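# Snap front cover onto base, leave unit on conveyor

## Task

Press the front cover onto the base until it clicks in place, set the assembled unit down on the conveyor belt, and release it with both grippers open.

## Robot and tools

Robot: two arms, left_arm and right_arm, each with a two-finger parallel gripper. Their URDF roots sit in the scene frame at left_arm (-0.025, +0.304, 0) m, quat_wxyz (+0.999, 0, 0, -0.043), and right_arm (+0.040, -0.340, 0) m, quat_wxyz (+0.997, 0, 0, -0.079).

Scene frame: origin on the table top midway between the arms, +z up, +x out across the table, left_arm on the +y side. The names left and right are labels only, not image sides. Gripper frame: fingers extend along the gripper's +z and close along its y. The reported end_effector_position is the point between the pads, about 1 cm short of the fingertips. Printed hand positions may be somewhat wrong, more so when an arm reaches far.

Result lines: the state line reads left_arm: ... | right_arm: ..., with each gripper's position in metres and orientation as quat_wxyz, both in the scene frame. Hand target lines show the pose each controller is currently steering toward. grip_measured is the finger opening on the same -1..+1 scale you command; the final entry of Joint positions is the opening in metres. Each gripper's reading may carry a fixed error of roughly 1 mm. A pose unreachable line means the clearance check altered or blocked the command for the named arm. FAULT and OVER-TEMPERATURE FAULT lines report an arm stop; MOTOR HOT warns from 75 °C (stop at 90 °C for 10 s, and at 100 °C the arm goes limp and falls). Holding loads for long heats motors.

execute_actions(actions): a list of actions, run in order. Each action is a table of up to 15 rows; each row lasts one control step of 1/30 s, and if fewer than 15 rows are given the last one repeats to fill 15 steps. Every row is a single list of 14 numbers covering both arms, each within [-1, 1]: left_arm dx, dy, dz, rx, ry, rz, opening, then right_arm dx, dy, dz, rx, ry, rz, opening. dx..rz are an offset, in that gripper's own axes, from the gripper's measured pose at the start of the action (for a call's first action, the last pose reported in this scene); every row refers back to that start pose, not to the previous row. Scale: 1.0 equals 0.6 m of translation or 180 degrees; rx, ry, rz form one rotation vector. Opening is absolute, not an offset: +1 fully open (0.094 m), -1 closed. An empty list just returns state and images. Per step the command is clipped to 70 mm and 16 degrees from the measured pose, so large offsets need several actions; after an action the arm drifts at most to its last clipped pose. Position wins over orientation when both cannot be met. Elbows never fully straighten.

move(target, speed, blocking): target is one 14-number row laid out as above, an offset in each gripper's own axes from the pose in this scene's latest result that shows one; both grippers follow straight paths that finish together, lasting 0.5 to 10 s (cut off at 10 s). Openings are sent at the start. speed is top path speed in m/s, 0.002 to 0.5, default 0.25; rotation is capped at twice that in rad/s. Paths ignore obstacles and the other arm; grippers lag, stray and can overshoot the speed near full extension. Faster contact and targets set deeper past a contact press harder. The move: line reports the ending (done, off_target, moving, held, fault) and limits (paced = command clipped, held = some steps blocked, after which the arm may lurch fast), plus each gripper's distance from its target. If only one arm is named, the other finished. blocking=false returns after 0.5 s while the arm keeps going; further rows or moves are refused until a result shows the end, so use wait or stop.

wait(seconds): 0 to 10; arms hold their last command; returns early if a running move ends. stop(): brakes a running move (needs braking room; fingers keep moving). zoom_image(camera, region): camera is cam_high, cam_low, cam_left_wrist or cam_right_wrist; region [x0, y0, x1, y1] in image pixels from the top-left, at most 504 by 504. read_manual(section): licence texts only, "licences". finished_scene(scene): ends the current scene, given by its number, irreversibly; only call once the unit is assembled, resting on the conveyor and released. Replying with no tool call ends everything.

Cameras, all 504x504, arrive in the order cam_high, cam_low, cam_left_wrist, cam_right_wrist; calibration was given in OpenCV conventions and may be off by a few degrees and millimetres.

Practical points: arms usually settle a centimetre or more low, and zero offsets let them sag further; to hold an arm in place, send the offset back to its desired pose in a reply's first call, then zeros, raising the aim if it still sags. To grip, command an opening about 0.03 below grip_measured (less for a lighter hold); pads give roughly 50 to 62 N, less on thin parts, with a brief spike at first contact. Expect occasional tugs on held parts or pushes on loose ones. Avoid: dropping or knocking anything off the table (fails the task), letting the arms collide or press each other, slamming or shoving hard, and slips. Approach contacts slowly and release by opening to +1 before lifting clear.

Each tool is called after ">>>" as name(argument=value, ...), one argument or row to a line, values as JSON.

## Session

>>> execute_actions(
  actions=[],
)

Scene clock: 0.00 s.
left_arm: end_effector_position=(+0.4208, +0.2066, +0.1142) grip_measured=+1.000 end_effector_quat_wxyz=(+0.124, +0.629, +0.685, +0.346) | right_arm: end_effector_position=(+0.2062, -0.2882, +0.1066) grip_measured=+1.000 end_effector_quat_wxyz=(+0.389, -0.319, +0.818, +0.278)
Joint positions: left_arm=[-0.345  1.853  1.344 -0.541 -0.572  1.213  0.094] | right_arm=[-0.566  1.043  0.501 -1.253 -0.981 -1.589  0.094]
Joint velocities: left_arm=[ 0.007 -0.002 -0.012 -0.007 -0.037 -0.051  0.   ] | right_arm=[ 0.002 -0.007 -0.002  0.051 -0.037 -0.051  0.   ]
Motor temperatures (°C, as the motors report them): left_arm=[23 24 25 23 25 22] | right_arm=[25 24 24 26 23 24]
Hand target (left_arm): +0.421, +0.207, +0.117; +0.127, +0.626, +0.687, +0.347
Hand target (right_arm): +0.208, -0.287, +0.111; +0.398, -0.318, +0.814, +0.280

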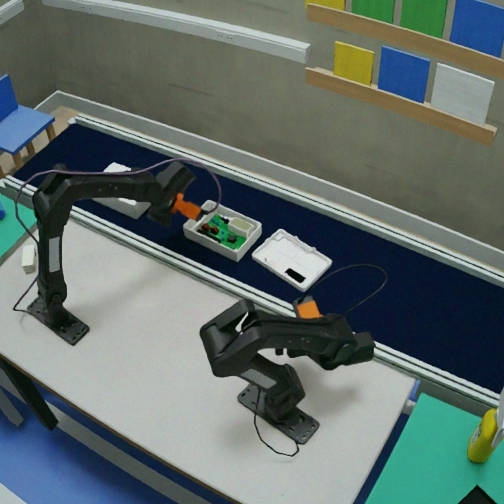

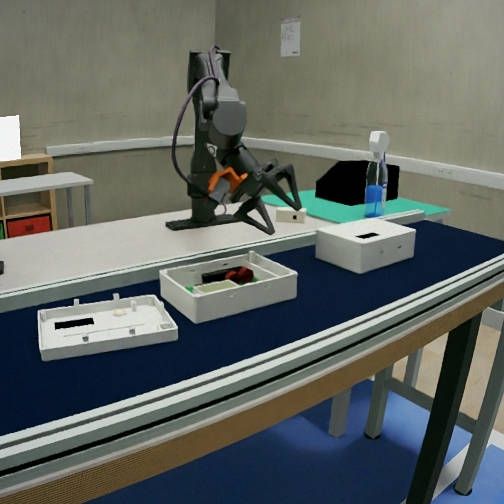

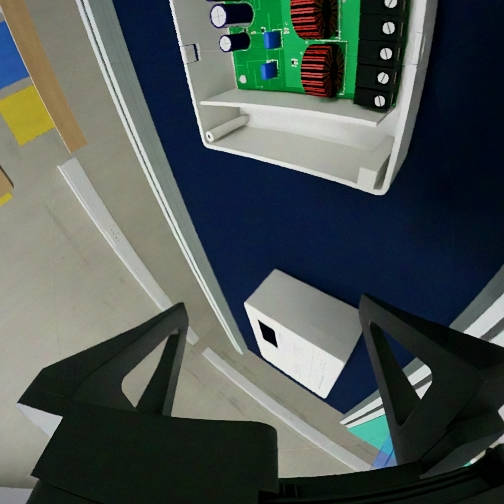

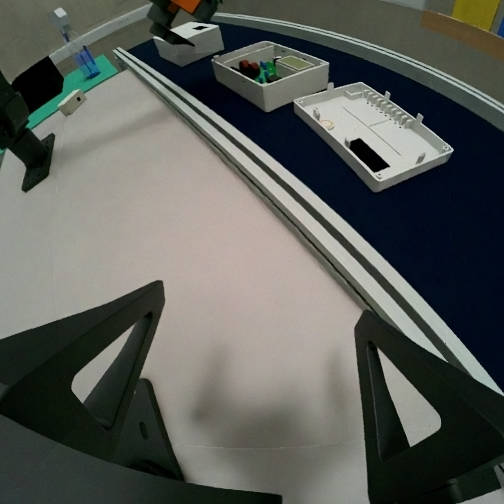

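>>> zoom_image(
  camera="cam_high",
  region=[80, 150, 360, 310],
)

>>> zoom_image(
  camera="cam_low",
  region=[20, 200, 430, 380],
)

>>> zoom_image(
  camera="cam_right_wrist",
  region=[140, 0, 470, 200],
)

Region (80, 150, 360, 310) of cam_high's 504x504 image, scaled by 1.800, with more detail than that image has; it fills the top 288 rows of this view, and the rest is white.

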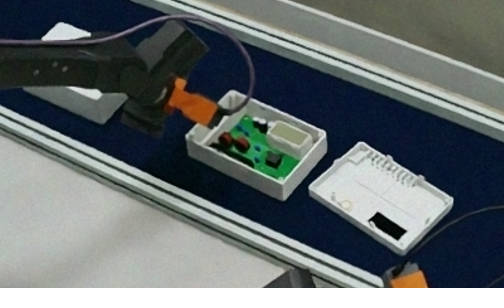

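Region (20, 200, 430, 380) of cam_low's 504x504 image, scaled by 1.229, with more detail than that image has; it fills the top 221 rows of this view, and the rest is white.

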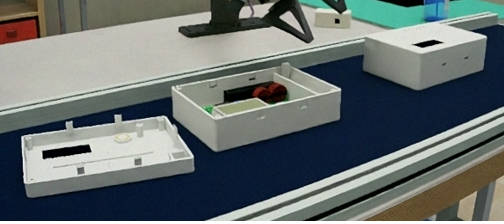

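Region (140, 0, 470, 200) of cam_right_wrist's 504x504 image, scaled by 1.527, with more detail than that image has; it fills the top 305 rows of this view, and the rest is white.

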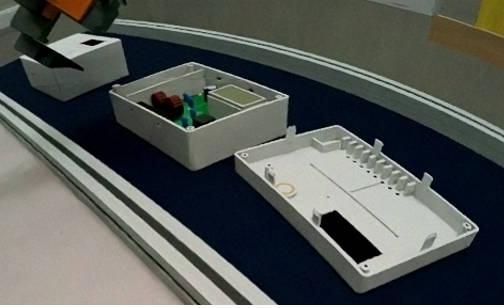

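>>> move(
  target=[-0.339,0.082,-0.067,0.136,-0.067,-0.452,-0.3, 0,0,0,0,0,0,1],
)

Scene clock: 7.43 s.
left_arm: end_effector_position=(+0.4733, +0.0043, +0.1161) grip_measured=-0.297 end_effector_quat_wxyz=(+0.261, +0.076, +0.962, -0.015) | right_arm: end_effector_position=(+0.2054, -0.2886, +0.1054) grip_measured=+1.000 end_effector_quat_wxyz=(+0.385, -0.320, +0.820, +0.277)
Joint positions: left_arm=[-0.528  2.424  2.343 -1.011 -0.233 -0.399  0.033] | right_arm=[-0.566  1.043  0.501 -1.253 -0.972 -1.589  0.094]
Joint velocities: left_arm=[ 0.007 -0.002  0.017  0.022 -0.051 -0.037  0.001] | right_arm=[ 0.007 -0.012  0.002  0.007 -0.007  0.022  0.   ]
Motor temperatures (°C, as the motors report them): left_arm=[23 25 26 24 25 22] | right_arm=[25 24 24 26 24 24]
Hand target (left_arm): +0.470, -0.001, +0.116; +0.256, +0.076, +0.963, -0.019
Hand target (right_arm): +0.206, -0.288, +0.107; +0.389, -0.319, +0.818, +0.278
Off the commanded pose (left_arm): 0.007 m, 1 deg.
Off the commanded pose (right_arm): 0.001 m, 0 deg.
move: done
camera_calibration (this result's frames):
cam_left_wrist: T_world_to_cam=[[-0.196265, -0.977343, -0.079249, 0.111325], [-0.977403, 0.201466, -0.0639866, 0.50476], [0.0785028, 0.0648999, -0.994799, 0.193636], [0, 0, 0, 1]] pos_world=[0.500002, -0.00545607, 0.233749]
cam_right_wrist: T_world_to_cam=[[0.818561, -0.55881, -0.133, -0.307351], [-0.554014, -0.706865, -0.439783, -0.0110749], [0.151742, 0.433673, -0.888201, 0.286615], [0, 0, 0, 1]] pos_world=[0.201958, -0.303876, 0.208823]

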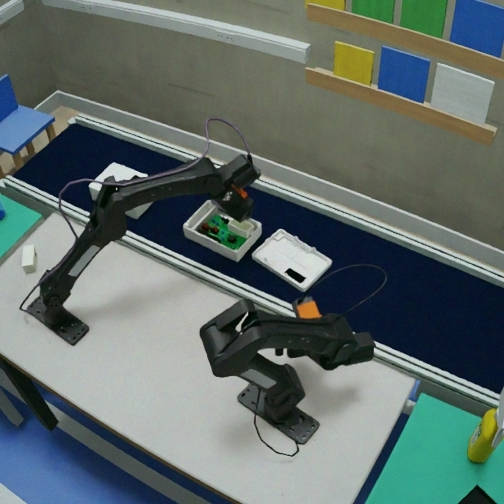

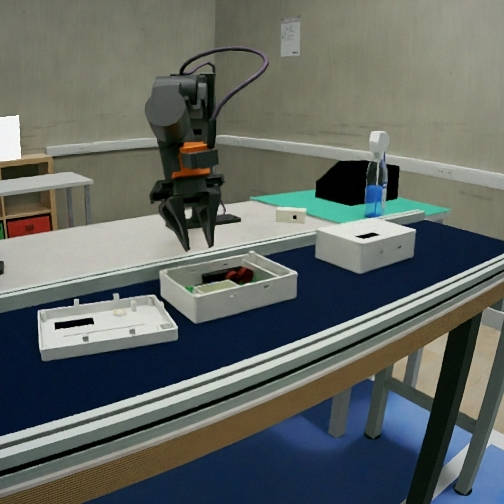

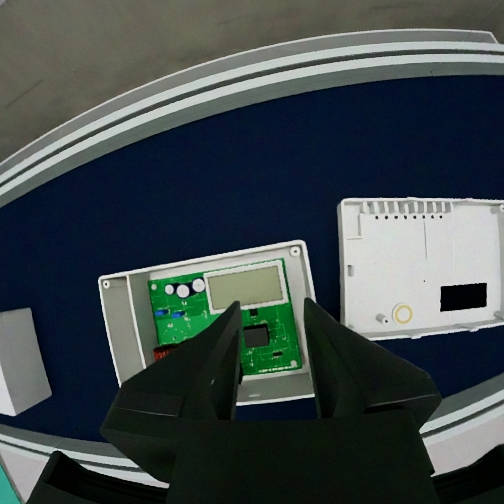

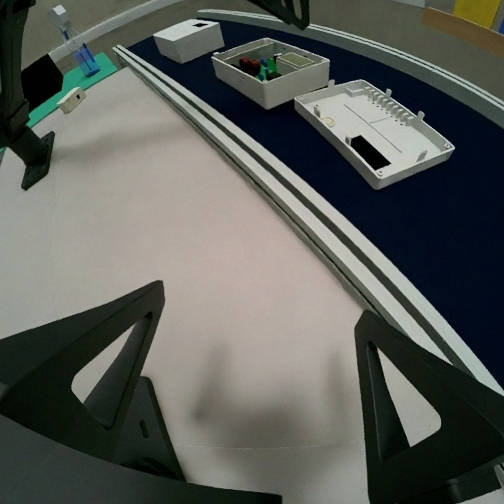

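>>> move(
  target=[0.026,-0.104,-0.017,0,-0.056,0,-0.3, 0,0,0,0,0,0,1],
)

Scene clock: 9.70 s.
left_arm: end_effector_position=(+0.4396, -0.0619, +0.1077) grip_measured=-0.297 end_effector_quat_wxyz=(+0.331, +0.089, +0.939, -0.026) | right_arm: end_effector_position=(+0.2047, -0.2891, +0.1042) grip_measured=+1.000 end_effector_quat_wxyz=(+0.382, -0.322, +0.821, +0.276)
Joint positions: left_arm=[-0.691  2.348  2.101 -0.739 -0.364 -0.477  0.033] | right_arm=[-0.566  1.043  0.501 -1.253 -0.964 -1.589  0.094]
Joint velocities: left_arm=[-0.012  0.017  0.007  0.051 -0.022 -0.007  0.   ] | right_arm=[ 0.002 -0.007 -0.002  0.007  0.022 -0.037  0.   ]
Motor temperatures (°C, as the motors report them): left_arm=[23 26 26 24 25 22] | right_arm=[25 24 24 26 24 24]
Hand target (left_arm): +0.445, -0.055, +0.116; +0.344, +0.075, +0.936, -0.022
Hand target (right_arm): +0.205, -0.289, +0.105; +0.385, -0.320, +0.820, +0.277
Off the commanded pose (left_arm): 0.013 m, 2 deg.
Off the commanded pose (right_arm): 0.001 m, 0 deg.
move: off_target (left_arm)
camera_calibration (this result's frames):
cam_left_wrist: T_world_to_cam=[[-0.214702, -0.972936, -0.0854255, 0.0484093], [-0.950505, 0.228261, -0.210801, 0.490286], [0.224595, 0.0359381, -0.973789, 0.123907], [0, 0, 0, 1]] pos_world=[0.448584, -0.0692668, 0.228147]
cam_right_wrist: T_world_to_cam=[[0.818876, -0.558104, -0.134021, -0.30689], [-0.555061, -0.71057, -0.432433, -0.013971], [0.146111, 0.428499, -0.89165, 0.285876], [0, 0, 0, 1]] pos_world=[0.201781, -0.303702, 0.20773]

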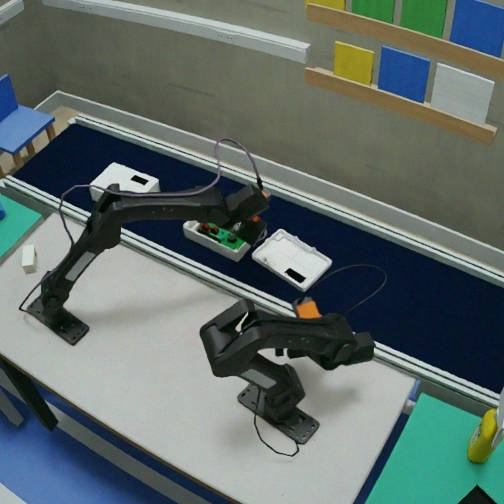

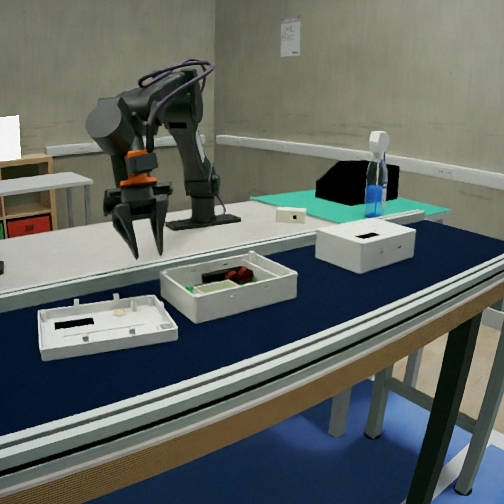

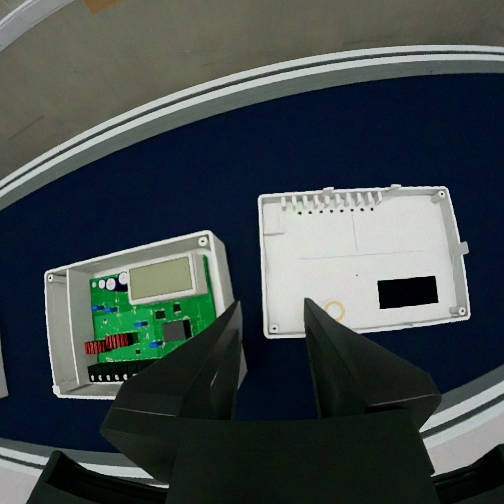

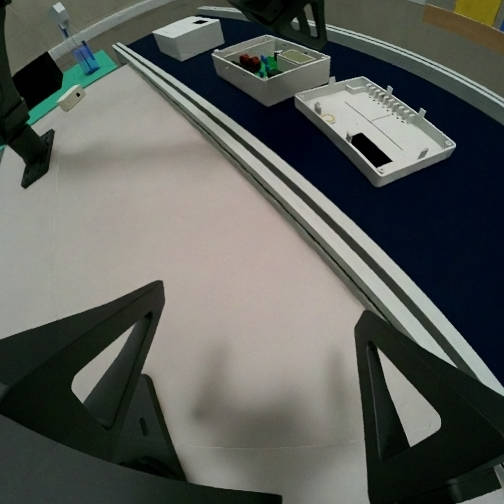

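>>> move(
  target=[0.062,0.012,0.100,0,0,0,-0.3, 0,0,0,0,0,0,1],
  speed=0.12,
)

Scene clock: 11.30 s.
left_arm: end_effector_position=(+0.4461, -0.0589, +0.0423) grip_measured=-0.298 end_effector_quat_wxyz=(+0.332, +0.089, +0.938, -0.027) | right_arm: end_effector_position=(+0.2039, -0.2895, +0.1030) grip_measured=+1.000 end_effector_quat_wxyz=(+0.379, -0.323, +0.823, +0.275)
Joint positions: left_arm=[-0.676  2.394  1.918 -0.501 -0.354 -0.462  0.033] | right_arm=[-0.566  1.043  0.501 -1.253 -0.956 -1.589  0.094]
Joint velocities: left_arm=[-0.002  0.007 -0.002  0.051  0.037 -0.066  0.001] | right_arm=[-0.002 -0.007 -0.007  0.007  0.007 -0.022  0.   ]
Motor temperatures (°C, as the motors report them): left_arm=[23 26 26 24 25 22] | right_arm=[25 24 24 26 24 24]
Hand target (left_arm): +0.449, -0.054, +0.038; +0.331, +0.089, +0.939, -0.025
Hand target (right_arm): +0.205, -0.289, +0.104; +0.382, -0.322, +0.821, +0.276
Off the commanded pose (left_arm): 0.007 m, 0 deg.
Off the commanded pose (right_arm): 0.001 m, 0 deg.
move: done
camera_calibration (this result's frames):
cam_left_wrist: T_world_to_cam=[[-0.21715, -0.972594, -0.0831118, 0.0481766], [-0.949492, 0.230213, -0.213228, 0.481722], [0.226517, 0.0326116, -0.973461, 0.0576322], [0, 0, 0, 1]] pos_world=[0.454798, -0.065922, 0.162823]
cam_right_wrist: T_world_to_cam=[[0.819185, -0.557403, -0.135048, -0.30643], [-0.556061, -0.71423, -0.425054, -0.0168608], [0.140471, 0.423293, -0.895037, 0.285113], [0, 0, 0, 1]] pos_world=[0.201597, -0.303534, 0.206638]

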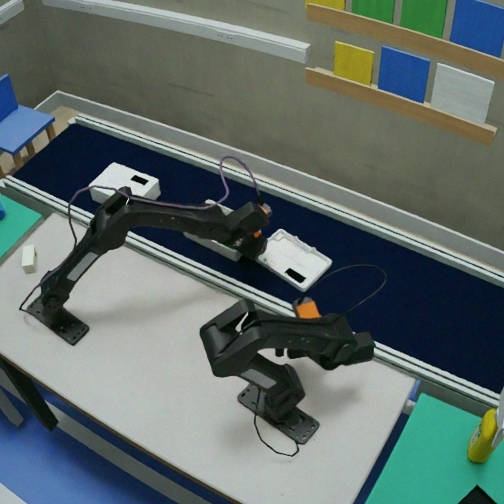

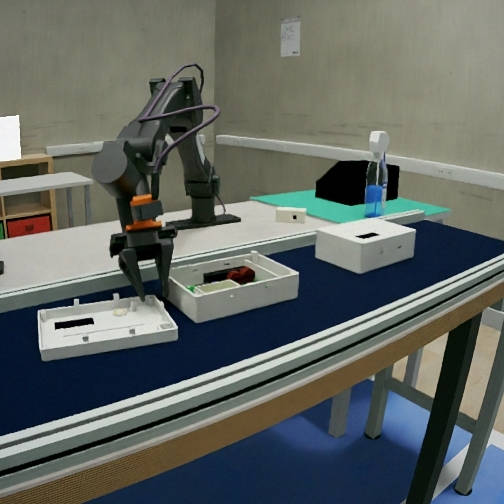

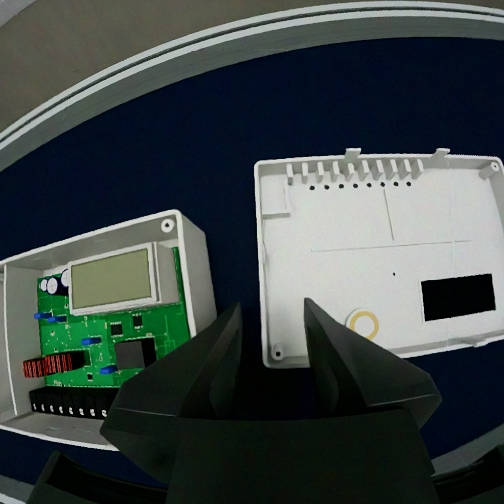

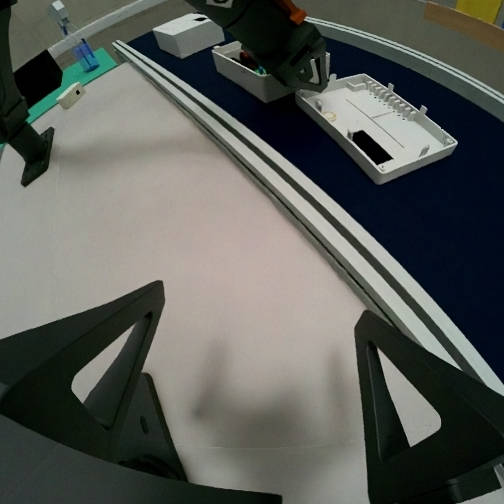

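>>> move(
  target=[0.009,-0.004,0.040,0,0,0,-0.64, 0,0,0,0,0,0,1],
  speed=0.05,
)

Scene clock: 12.33 s.
left_arm: end_effector_position=(+0.4510, -0.0628, +0.0255) grip_measured=-0.638 end_effector_quat_wxyz=(+0.333, +0.089, +0.938, -0.027) | right_arm: end_effector_position=(+0.2031, -0.2900, +0.1019) grip_measured=+1.000 end_effector_quat_wxyz=(+0.375, -0.324, +0.824, +0.273)
Joint positions: left_arm=[-0.676  2.44   1.931 -0.467 -0.355 -0.462  0.017] | right_arm=[-0.566  1.043  0.501 -1.253 -0.948 -1.589  0.094]
Joint velocities: left_arm=[-0.012  0.012 -0.017  0.066  0.037 -0.022 -0.   ] | right_arm=[-0.012  0.002 -0.007 -0.007  0.007 -0.037  0.   ]
Motor temperatures (°C, as the motors report them): left_arm=[23 27 26 24 25 22] | right_arm=[25 24 24 26 24 24]
Hand target (left_arm): +0.456, -0.062, +0.020; +0.333, +0.089, +0.938, -0.028
Hand target (right_arm): +0.204, -0.290, +0.103; +0.379, -0.323, +0.823, +0.275
Off the commanded pose (left_arm): 0.008 m, 0 deg.
Off the commanded pose (right_arm): 0.001 m, 0 deg.
move: done
camera_calibration (this result's frames):
cam_left_wrist: T_world_to_cam=[[-0.216375, -0.97279, -0.0828365, 0.0436287], [-0.949357, 0.229442, -0.214659, 0.483626], [0.227824, 0.0321945, -0.97317, 0.0396538], [0, 0, 0, 1]] pos_world=[0.459539, -0.0697992, 0.146018]
cam_right_wrist: T_world_to_cam=[[0.819473, -0.556739, -0.136034, -0.305991], [-0.556972, -0.717684, -0.417985, -0.0196131], [0.13508, 0.418295, -0.898211, 0.284362], [0, 0, 0, 1]] pos_world=[0.201416, -0.303381, 0.205594]

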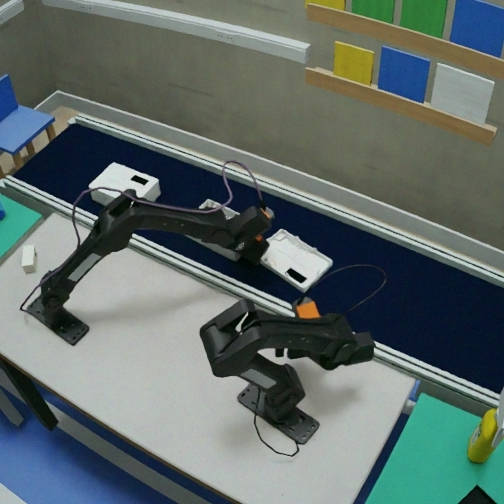

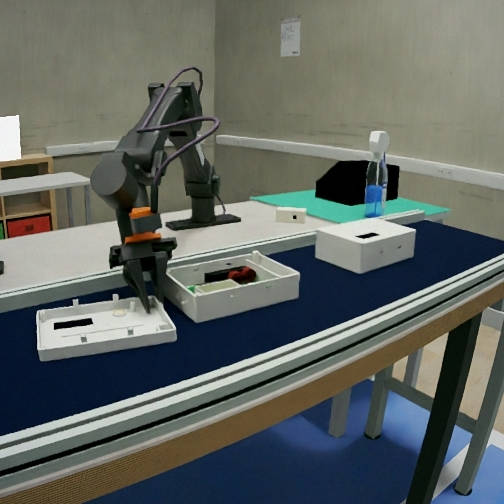

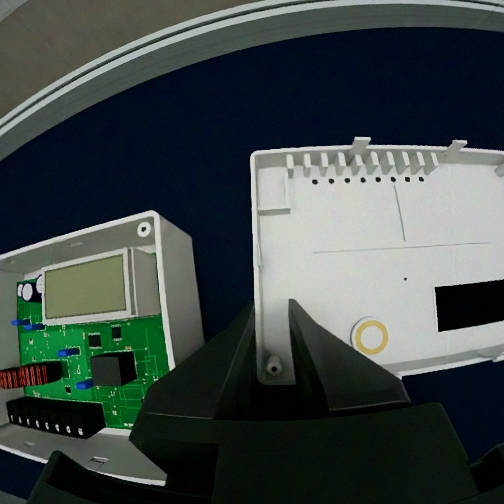

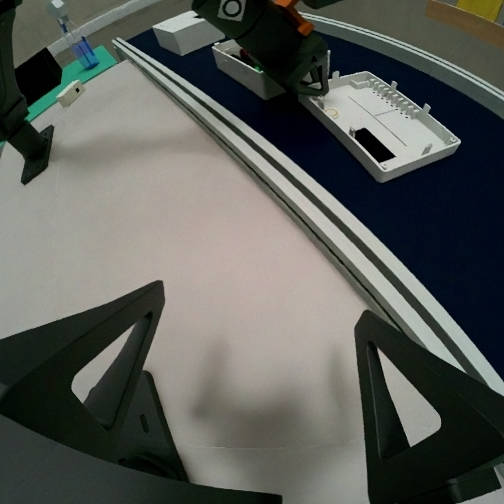

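>>> move(
  target=[0.0,0.004,0.018,0,0,0,-0.64, 0,0,0,0,0,0,1],
  speed=0.04,
)

>>> move(
  target=[0,0,0,0,0,0,-1, 0,0,0,0,0,0,1],
)

Scene clock: 13.23 s.
left_arm: end_effector_position=(+0.4525, -0.0643, +0.0254) grip_measured=-0.638 end_effector_quat_wxyz=(+0.337, +0.089, +0.937, -0.030) | right_arm: end_effector_position=(+0.2024, -0.2905, +0.1007) grip_measured=+1.000 end_effector_quat_wxyz=(+0.372, -0.325, +0.826, +0.272)
Joint positions: left_arm=[-0.676  2.443  1.931 -0.455 -0.355 -0.46   0.017] | right_arm=[-0.566  1.043  0.501 -1.253 -0.939 -1.589  0.094]
Joint velocities: left_arm=[-0.012 -0.002 -0.017  0.022  0.037  0.007 -0.001] | right_arm=[ 0.002  0.007 -0.007  0.051  0.022 -0.051  0.   ]
Motor temperatures (°C, as the motors report them): left_arm=[23 27 26 24 25 22] | right_arm=[25 24 24 26 24 24]
Hand target (left_arm): +0.458, -0.061, +0.017; +0.333, +0.089, +0.938, -0.028
Hand target (right_arm): +0.203, -0.290, +0.102; +0.375, -0.324, +0.824, +0.273
Off the commanded pose (left_arm): 0.010 m, 1 deg.
Off the commanded pose (right_arm): 0.001 m, 0 deg.
move: done
camera_calibration (this result's frames):
cam_left_wrist: T_world_to_cam=[[-0.216974, -0.972968, -0.0790945, 0.0426976], [-0.947599, 0.229391, -0.222343, 0.484778], [0.234476, 0.0267073, -0.971755, 0.0358247], [0, 0, 0, 1]] pos_world=[0.46024, -0.0706171, 0.145977]
cam_right_wrist: T_world_to_cam=[[0.819768, -0.55605, -0.137072, -0.305532], [-0.55788, -0.72126, -0.410553, -0.02249], [0.129423, 0.413028, -0.901475, 0.283552], [0, 0, 0, 1]] pos_world=[0.20122, -0.303227, 0.204501]

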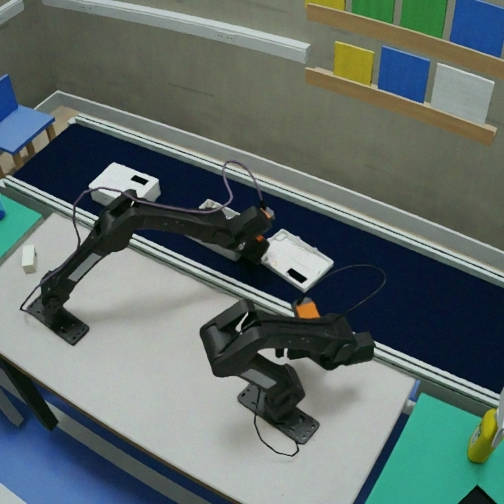

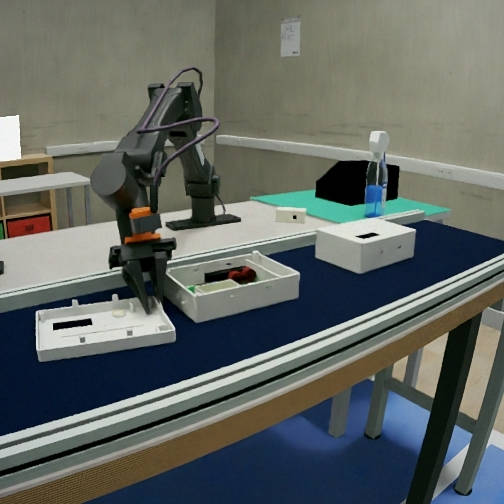

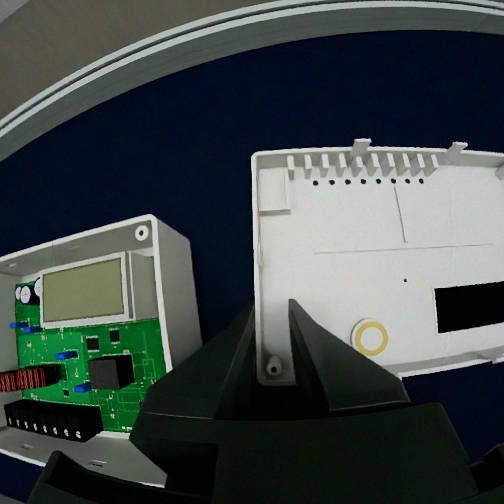

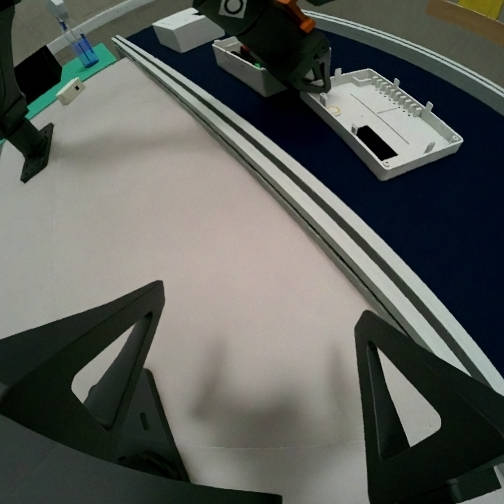

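Scene clock: 13.73 s.
left_arm: end_effector_position=(+0.4538, -0.0661, +0.0280) grip_measured=-0.968 end_effector_quat_wxyz=(+0.340, +0.087, +0.936, -0.035) | right_arm: end_effector_position=(+0.2016, -0.2909, +0.0996) grip_measured=+1.000 end_effector_quat_wxyz=(+0.368, -0.326, +0.827, +0.271)
Joint positions: left_arm=[-0.675  2.44   1.931 -0.446 -0.351 -0.462  0.002] | right_arm=[-0.566  1.043  0.501 -1.253 -0.931 -1.589  0.094]
Joint velocities: left_arm=[ 0.007  0.002  0.002 -0.007  0.022  0.022 -0.001] | right_arm=[ 0.002  0.012 -0.012  0.022 -0.022 -0.007  0.   ]
Motor temperatures (°C, as the motors report them): left_arm=[23 27 26 24 25 22] | right_arm=[25 24 24 26 24 24]
Hand target (left_arm): +0.452, -0.064, +0.025; +0.337, +0.089, +0.937, -0.030
Hand target (right_arm): +0.202, -0.290, +0.101; +0.372, -0.325, +0.826, +0.272
Off the commanded pose (left_arm): 0.003 m, 1 deg.
Off the commanded pose (right_arm): 0.001 m, 0 deg.
move: done
camera_calibration (this result's frames):
cam_left_wrist: T_world_to_cam=[[-0.217125, -0.973675, -0.0693754, 0.0412051], [-0.946043, 0.227411, -0.230838, 0.486368], [0.240538, 0.0155113, -0.970516, 0.0345795], [0, 0, 0, 1]] pos_world=[0.460754, -0.0710211, 0.148691]
cam_right_wrist: T_world_to_cam=[[0.820043, -0.555397, -0.138069, -0.305093], [-0.558703, -0.724632, -0.403434, -0.0252296], [0.124017, 0.407973, -0.904532, 0.282755], [0, 0, 0, 1]] pos_world=[0.201027, -0.303086, 0.203458]

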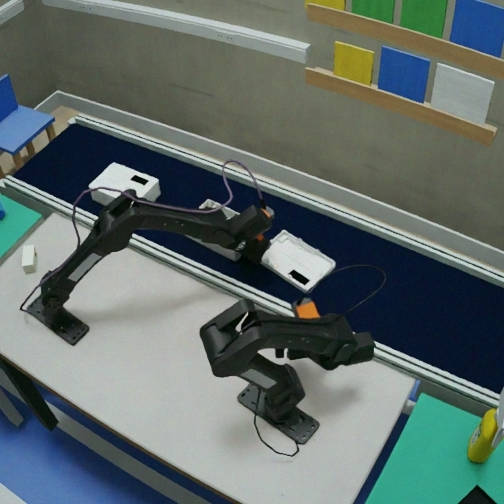

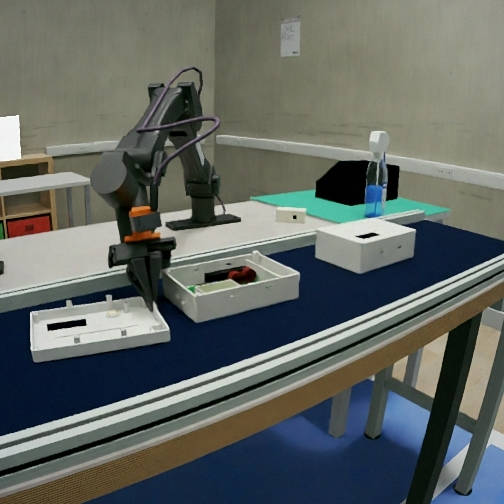

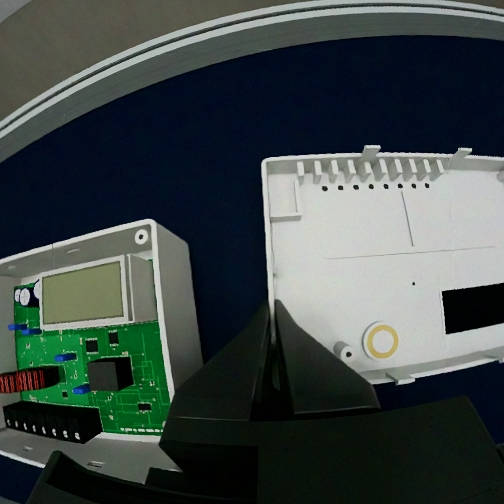

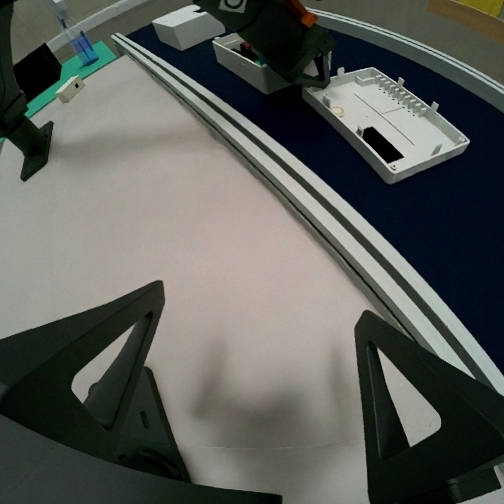

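>>> move(
  target=[-0.063,0,-0.077,0,0,0,-1, 0,0,0,0,0,0,1],
  speed=0.05,
)

Scene clock: 15.40 s.
left_arm: end_effector_position=(+0.4495, -0.0624, +0.0652) grip_measured=-0.968 end_effector_quat_wxyz=(+0.324, +0.091, +0.941, -0.024) | right_arm: end_effector_position=(+0.2008, -0.2914, +0.0984) grip_measured=+1.000 end_effector_quat_wxyz=(+0.365, -0.327, +0.829, +0.269)
Joint positions: left_arm=[-0.675  2.413  2.055 -0.639 -0.349 -0.464  0.002] | right_arm=[-0.566  1.043  0.501 -1.253 -0.923 -1.589  0.094]
Joint velocities: left_arm=[-0.012  0.002 -0.022 -0.081 -0.051  0.007 -0.001] | right_arm=[ 0.002 -0.012  0.012 -0.051 -0.051 -0.081  0.   ]
Motor temperatures (°C, as the motors report them): left_arm=[23 28 26 25 25 22] | right_arm=[25 24 25 26 24 24]
Hand target (left_arm): +0.453, -0.067, +0.088; +0.340, +0.087, +0.936, -0.035
Hand target (right_arm): +0.202, -0.291, +0.100; +0.368, -0.326, +0.827, +0.271
Off the commanded pose (left_arm): 0.023 m, 2 deg.
Off the commanded pose (right_arm): 0.001 m, 0 deg.
move: off_target (left_arm)
camera_calibration (this result's frames):
cam_left_wrist: T_world_to_cam=[[-0.218713, -0.97178, -0.0883686, 0.0485441], [-0.952969, 0.232191, -0.194777, 0.491148], [0.209799, 0.0416123, -0.976859, 0.0875766], [0, 0, 0, 1]] pos_world=[0.460292, -0.0705102, 0.185504]
cam_right_wrist: T_world_to_cam=[[0.820325, -0.554719, -0.139119, -0.304634], [-0.559519, -0.728122, -0.395951, -0.0280927], [0.118346, 0.402648, -0.907672, 0.281896], [0, 0, 0, 1]] pos_world=[0.200819, -0.302946, 0.202366]

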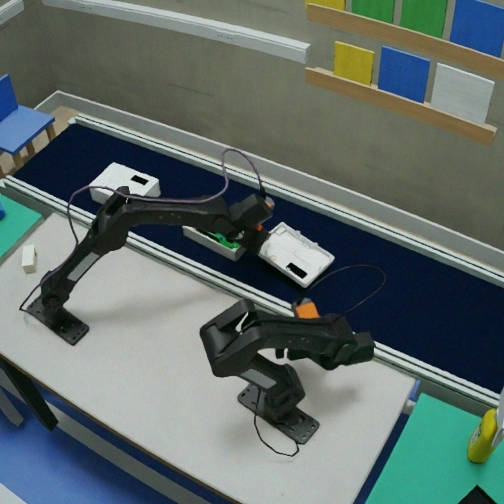

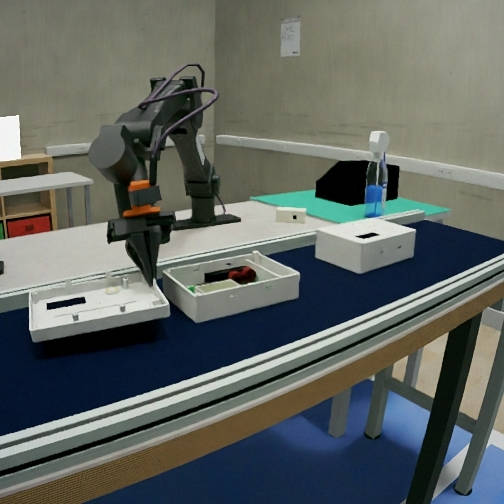

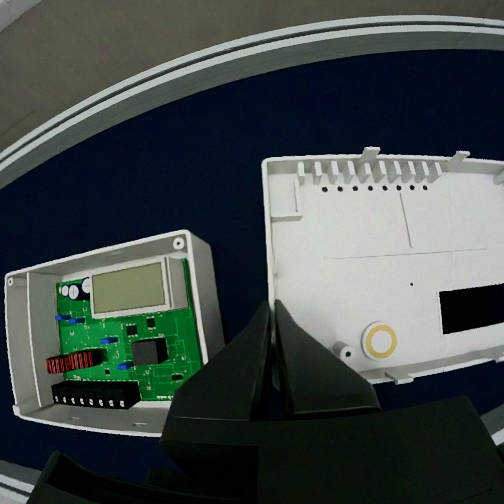

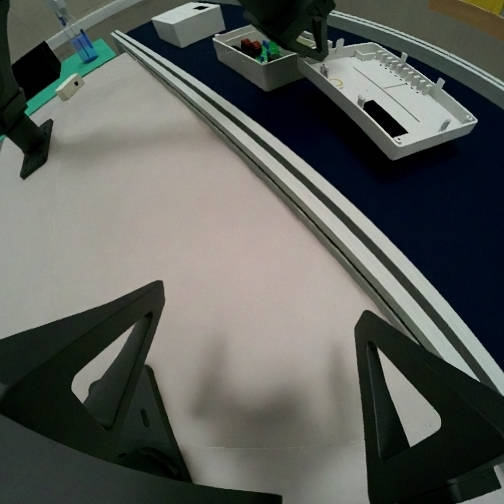

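>>> move(
  target=[-0.102,0.002,-0.131,0,0,0,-1, 0,0,0,0,0,0,1],
  speed=0.1,
)

Scene clock: 18.97 s.
left_arm: end_effector_position=(+0.4456, -0.0645, +0.1542) grip_measured=-0.969 end_effector_quat_wxyz=(+0.315, +0.097, +0.944, -0.015) | right_arm: end_effector_position=(+0.2001, -0.2919, +0.0973) grip_measured=+1.000 end_effector_quat_wxyz=(+0.362, -0.328, +0.830, +0.268)
Joint positions: left_arm=[-0.684  2.507  2.597 -1.114 -0.355 -0.464  0.001] | right_arm=[-0.566  1.043  0.501 -1.253 -0.915 -1.589  0.094]
Joint velocities: left_arm=[ 0.002 -0.007  0.012 -0.066 -0.081  0.007 -0.   ] | right_arm=[-0.007 -0.017 -0.007 -0.051 -0.007  0.037  0.   ]
Motor temperatures (°C, as the motors report them): left_arm=[23 28 26 25 25 22] | right_arm=[25 24 25 26 24 24]
Hand target (left_arm): +0.449, -0.064, +0.165; +0.324, +0.091, +0.941, -0.024
Hand target (right_arm): +0.201, -0.291, +0.098; +0.365, -0.327, +0.829, +0.270
Off the commanded pose (left_arm): 0.012 m, 2 deg.
Off the commanded pose (right_arm): 0.001 m, 0 deg.
move: off_target (left_arm)
camera_calibration (this result's frames):
cam_left_wrist: T_world_to_cam=[[-0.225849, -0.968339, -0.106354, 0.0596492], [-0.954596, 0.241761, -0.174063, 0.503353], [0.194264, 0.0622133, -0.978974, 0.183959], [0, 0, 0, 1]] pos_world=[0.458234, -0.0753753, 0.274051]
cam_right_wrist: T_world_to_cam=[[0.820587, -0.554077, -0.140126, -0.304197], [-0.560254, -0.731411, -0.388784, -0.0308188], [0.112927, 0.397537, -0.910611, 0.281054], [0, 0, 0, 1]] pos_world=[0.200615, -0.302819, 0.201323]

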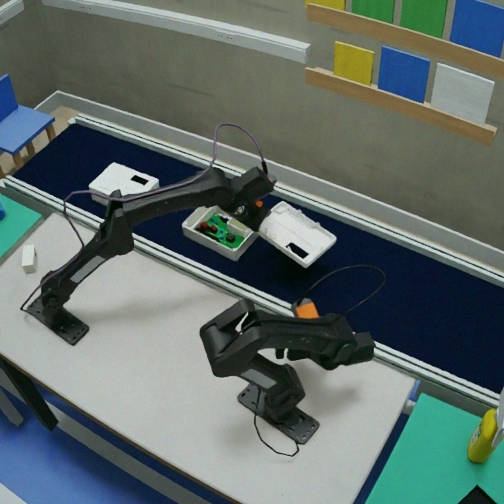

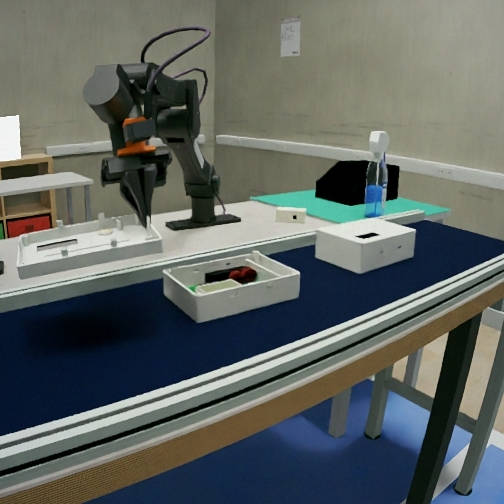

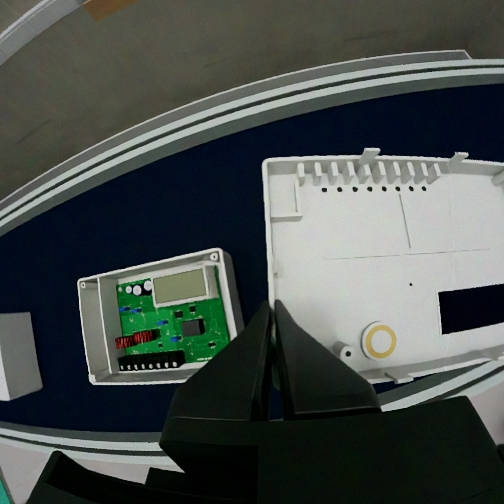

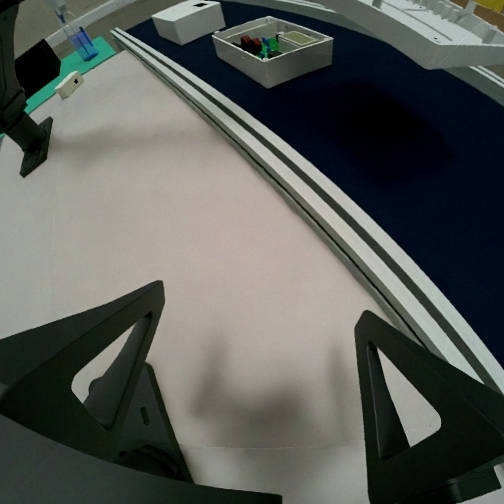

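>>> move(
  target=[-0.0125,0.282,-0.013,0.103,-0.02,0.111,-1, -0.23,-0.003,0.106,0.159,-0.167,-0.553,0.2],
  speed=0.2,
)

Scene clock: 24.80 s.
left_arm: end_effector_position=(+0.4815, +0.1030, +0.1619) grip_measured=-0.969 end_effector_quat_wxyz=(+0.311, +0.306, +0.894, -0.102) | right_arm: end_effector_position=(+0.3105, -0.2072, +0.1786) grip_measured=+0.202 end_effector_quat_wxyz=(+0.673, -0.662, +0.221, -0.245)
Joint positions: left_arm=[-0.228  2.069  1.86  -0.724  0.203  0.279  0.001] | right_arm=[ 0.111  1.231  0.095  1.182 -0.947 -1.56   0.056]
Joint velocities: left_arm=[ 0.012 -0.002  0.002  0.022 -0.037  0.051  0.   ] | right_arm=[ 0.012  0.012  0.022 -0.022  0.037  0.037 -0.001]
Motor temperatures (°C, as the motors report them): left_arm=[23 30 26 25 25 22] | right_arm=[25 24 25 27 24 24]
Hand target (left_arm): +0.480, +0.102, +0.175; +0.324, +0.308, +0.887, -0.114
Hand target (right_arm): +0.305, -0.203, +0.171; +0.674, -0.666, +0.225, -0.226
Off the commanded pose (left_arm): 0.009 m, 2 deg.
Off the commanded pose (right_arm): 0.017 m, 4 deg.
move: off_target (right_arm)
camera_calibration (this result's frames):
cam_left_wrist: T_world_to_cam=[[-0.634483, -0.76849, -0.0827869, 0.4031], [-0.745041, 0.636582, -0.199192, 0.360952], [0.205777, -0.0647042, -0.976457, 0.181206], [0, 0, 0, 1]] pos_world=[0.487396, 0.0917282, 0.28221]
cam_right_wrist: T_world_to_cam=[[-0.102163, 0.115066, 0.98809, -0.11279], [0.347037, -0.92676, 0.143806, -0.292722], [0.93227, 0.357596, 0.0547488, -0.126156], [0, 0, 0, 1]] pos_world=[0.207674, -0.213192, 0.160449]

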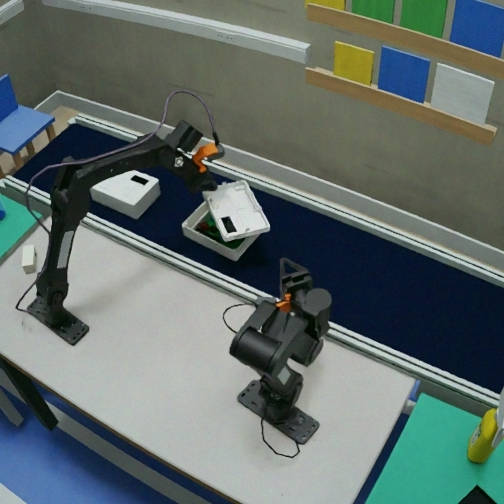

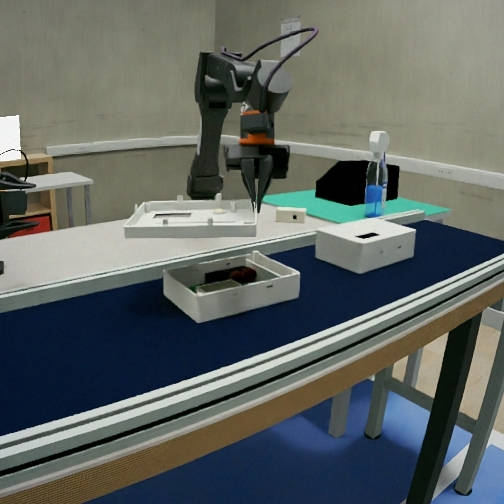

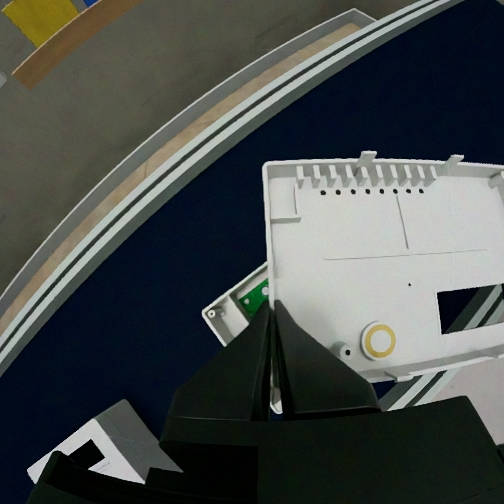

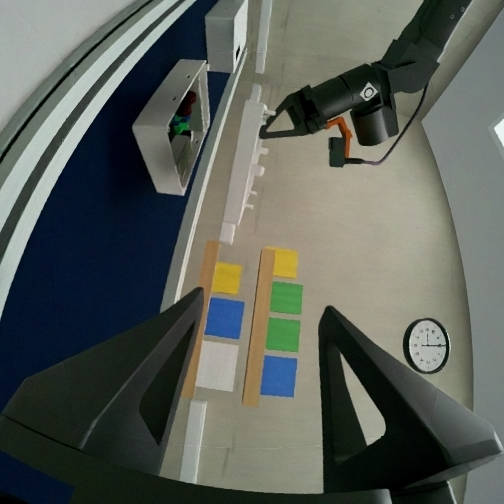

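>>> zoom_image(
  camera="cam_right_wrist",
  region=[130, 60, 370, 300],
)

Region (130, 60, 370, 300) of cam_right_wrist's 504x504 image, scaled by 2.100, with more detail than that image has.

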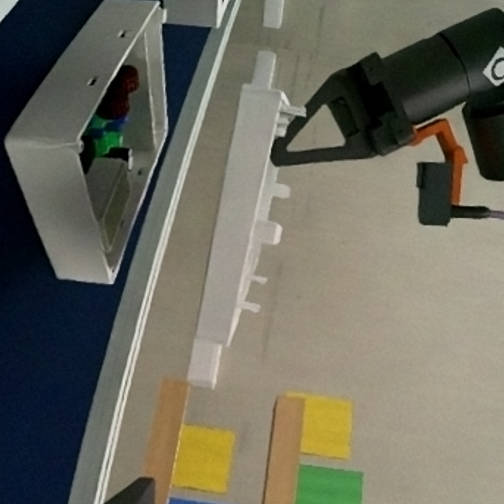

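>>> move(
  target=[-0.013,0,-0.017,0,-0.01,0,-1, 0.008,0.054,0.215,0,0,0,0.2],
  speed=0.15,
)

Scene clock: 27.17 s.
left_arm: end_effector_position=(+0.4815, +0.1031, +0.1618) grip_measured=-0.969 end_effector_quat_wxyz=(+0.311, +0.306, +0.894, -0.101) | right_arm: end_effector_position=(+0.3883, -0.1118, +0.1445) grip_measured=+0.202 end_effector_quat_wxyz=(+0.671, -0.665, +0.226, -0.239)
Joint positions: left_arm=[-0.228  2.069  1.86  -0.724  0.203  0.28   0.001] | right_arm=[ 0.511  1.826  0.408  1.433 -0.549 -1.577  0.056]
Joint velocities: left_arm=[-0.017 -0.002 -0.007  0.037 -0.066 -0.022 -0.001] | right_arm=[-0.017  0.002  0.007  0.081  0.022 -0.022 -0.   ]
Motor temperatures (°C, as the motors report them): left_arm=[23 30 26 25 25 22] | right_arm=[25 24 25 27 24 24]
Hand target (left_arm): +0.481, +0.103, +0.175; +0.324, +0.305, +0.889, -0.106
Hand target (right_arm): +0.394, -0.107, +0.149; +0.675, -0.660, +0.222, -0.244
Off the commanded pose (left_arm): 0.013 m, 2 deg.
Off the commanded pose (right_arm): 0.009 m, 1 deg.
move: off_target (left_arm)
camera_calibration (this result's frames):
cam_left_wrist: T_world_to_cam=[[-0.63452, -0.768404, -0.0833052, 0.403257], [-0.744948, 0.636731, -0.199062, 0.360851], [0.206003, -0.0642508, -0.97644, 0.181035], [0, 0, 0, 1]] pos_world=[0.487395, 0.0917309, 0.282195]
cam_right_wrist: T_world_to_cam=[[-0.0850622, 0.117977, 0.989366, -0.0887086], [0.351821, -0.925447, 0.140603, -0.22761], [0.932194, 0.36004, 0.0372139, -0.228046], [0, 0, 0, 1]] pos_world=[0.285115, -0.11807, 0.128254]

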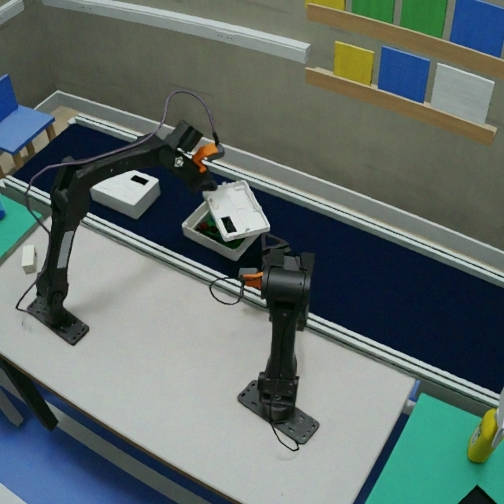

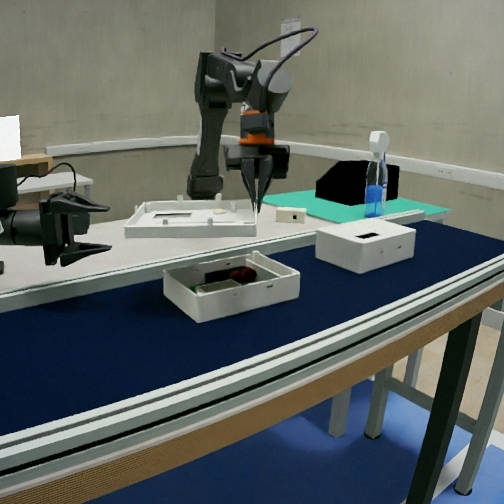

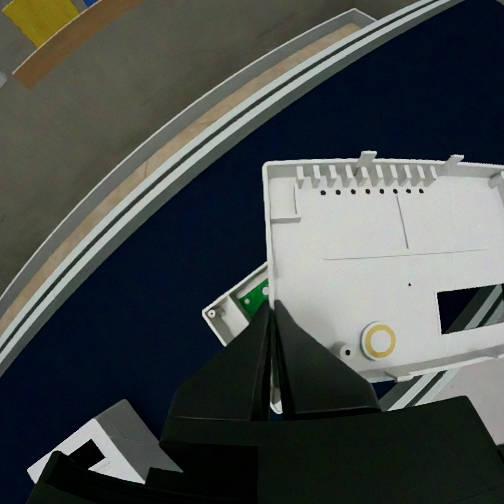

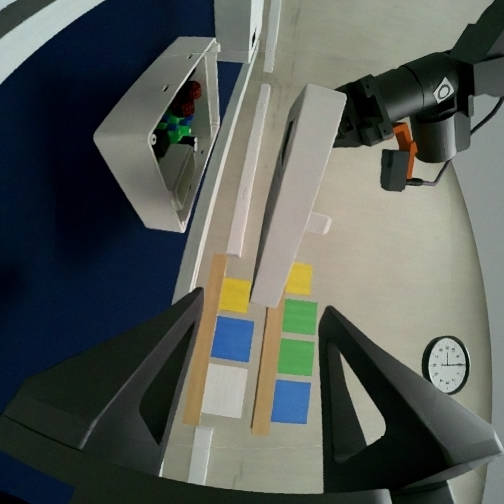

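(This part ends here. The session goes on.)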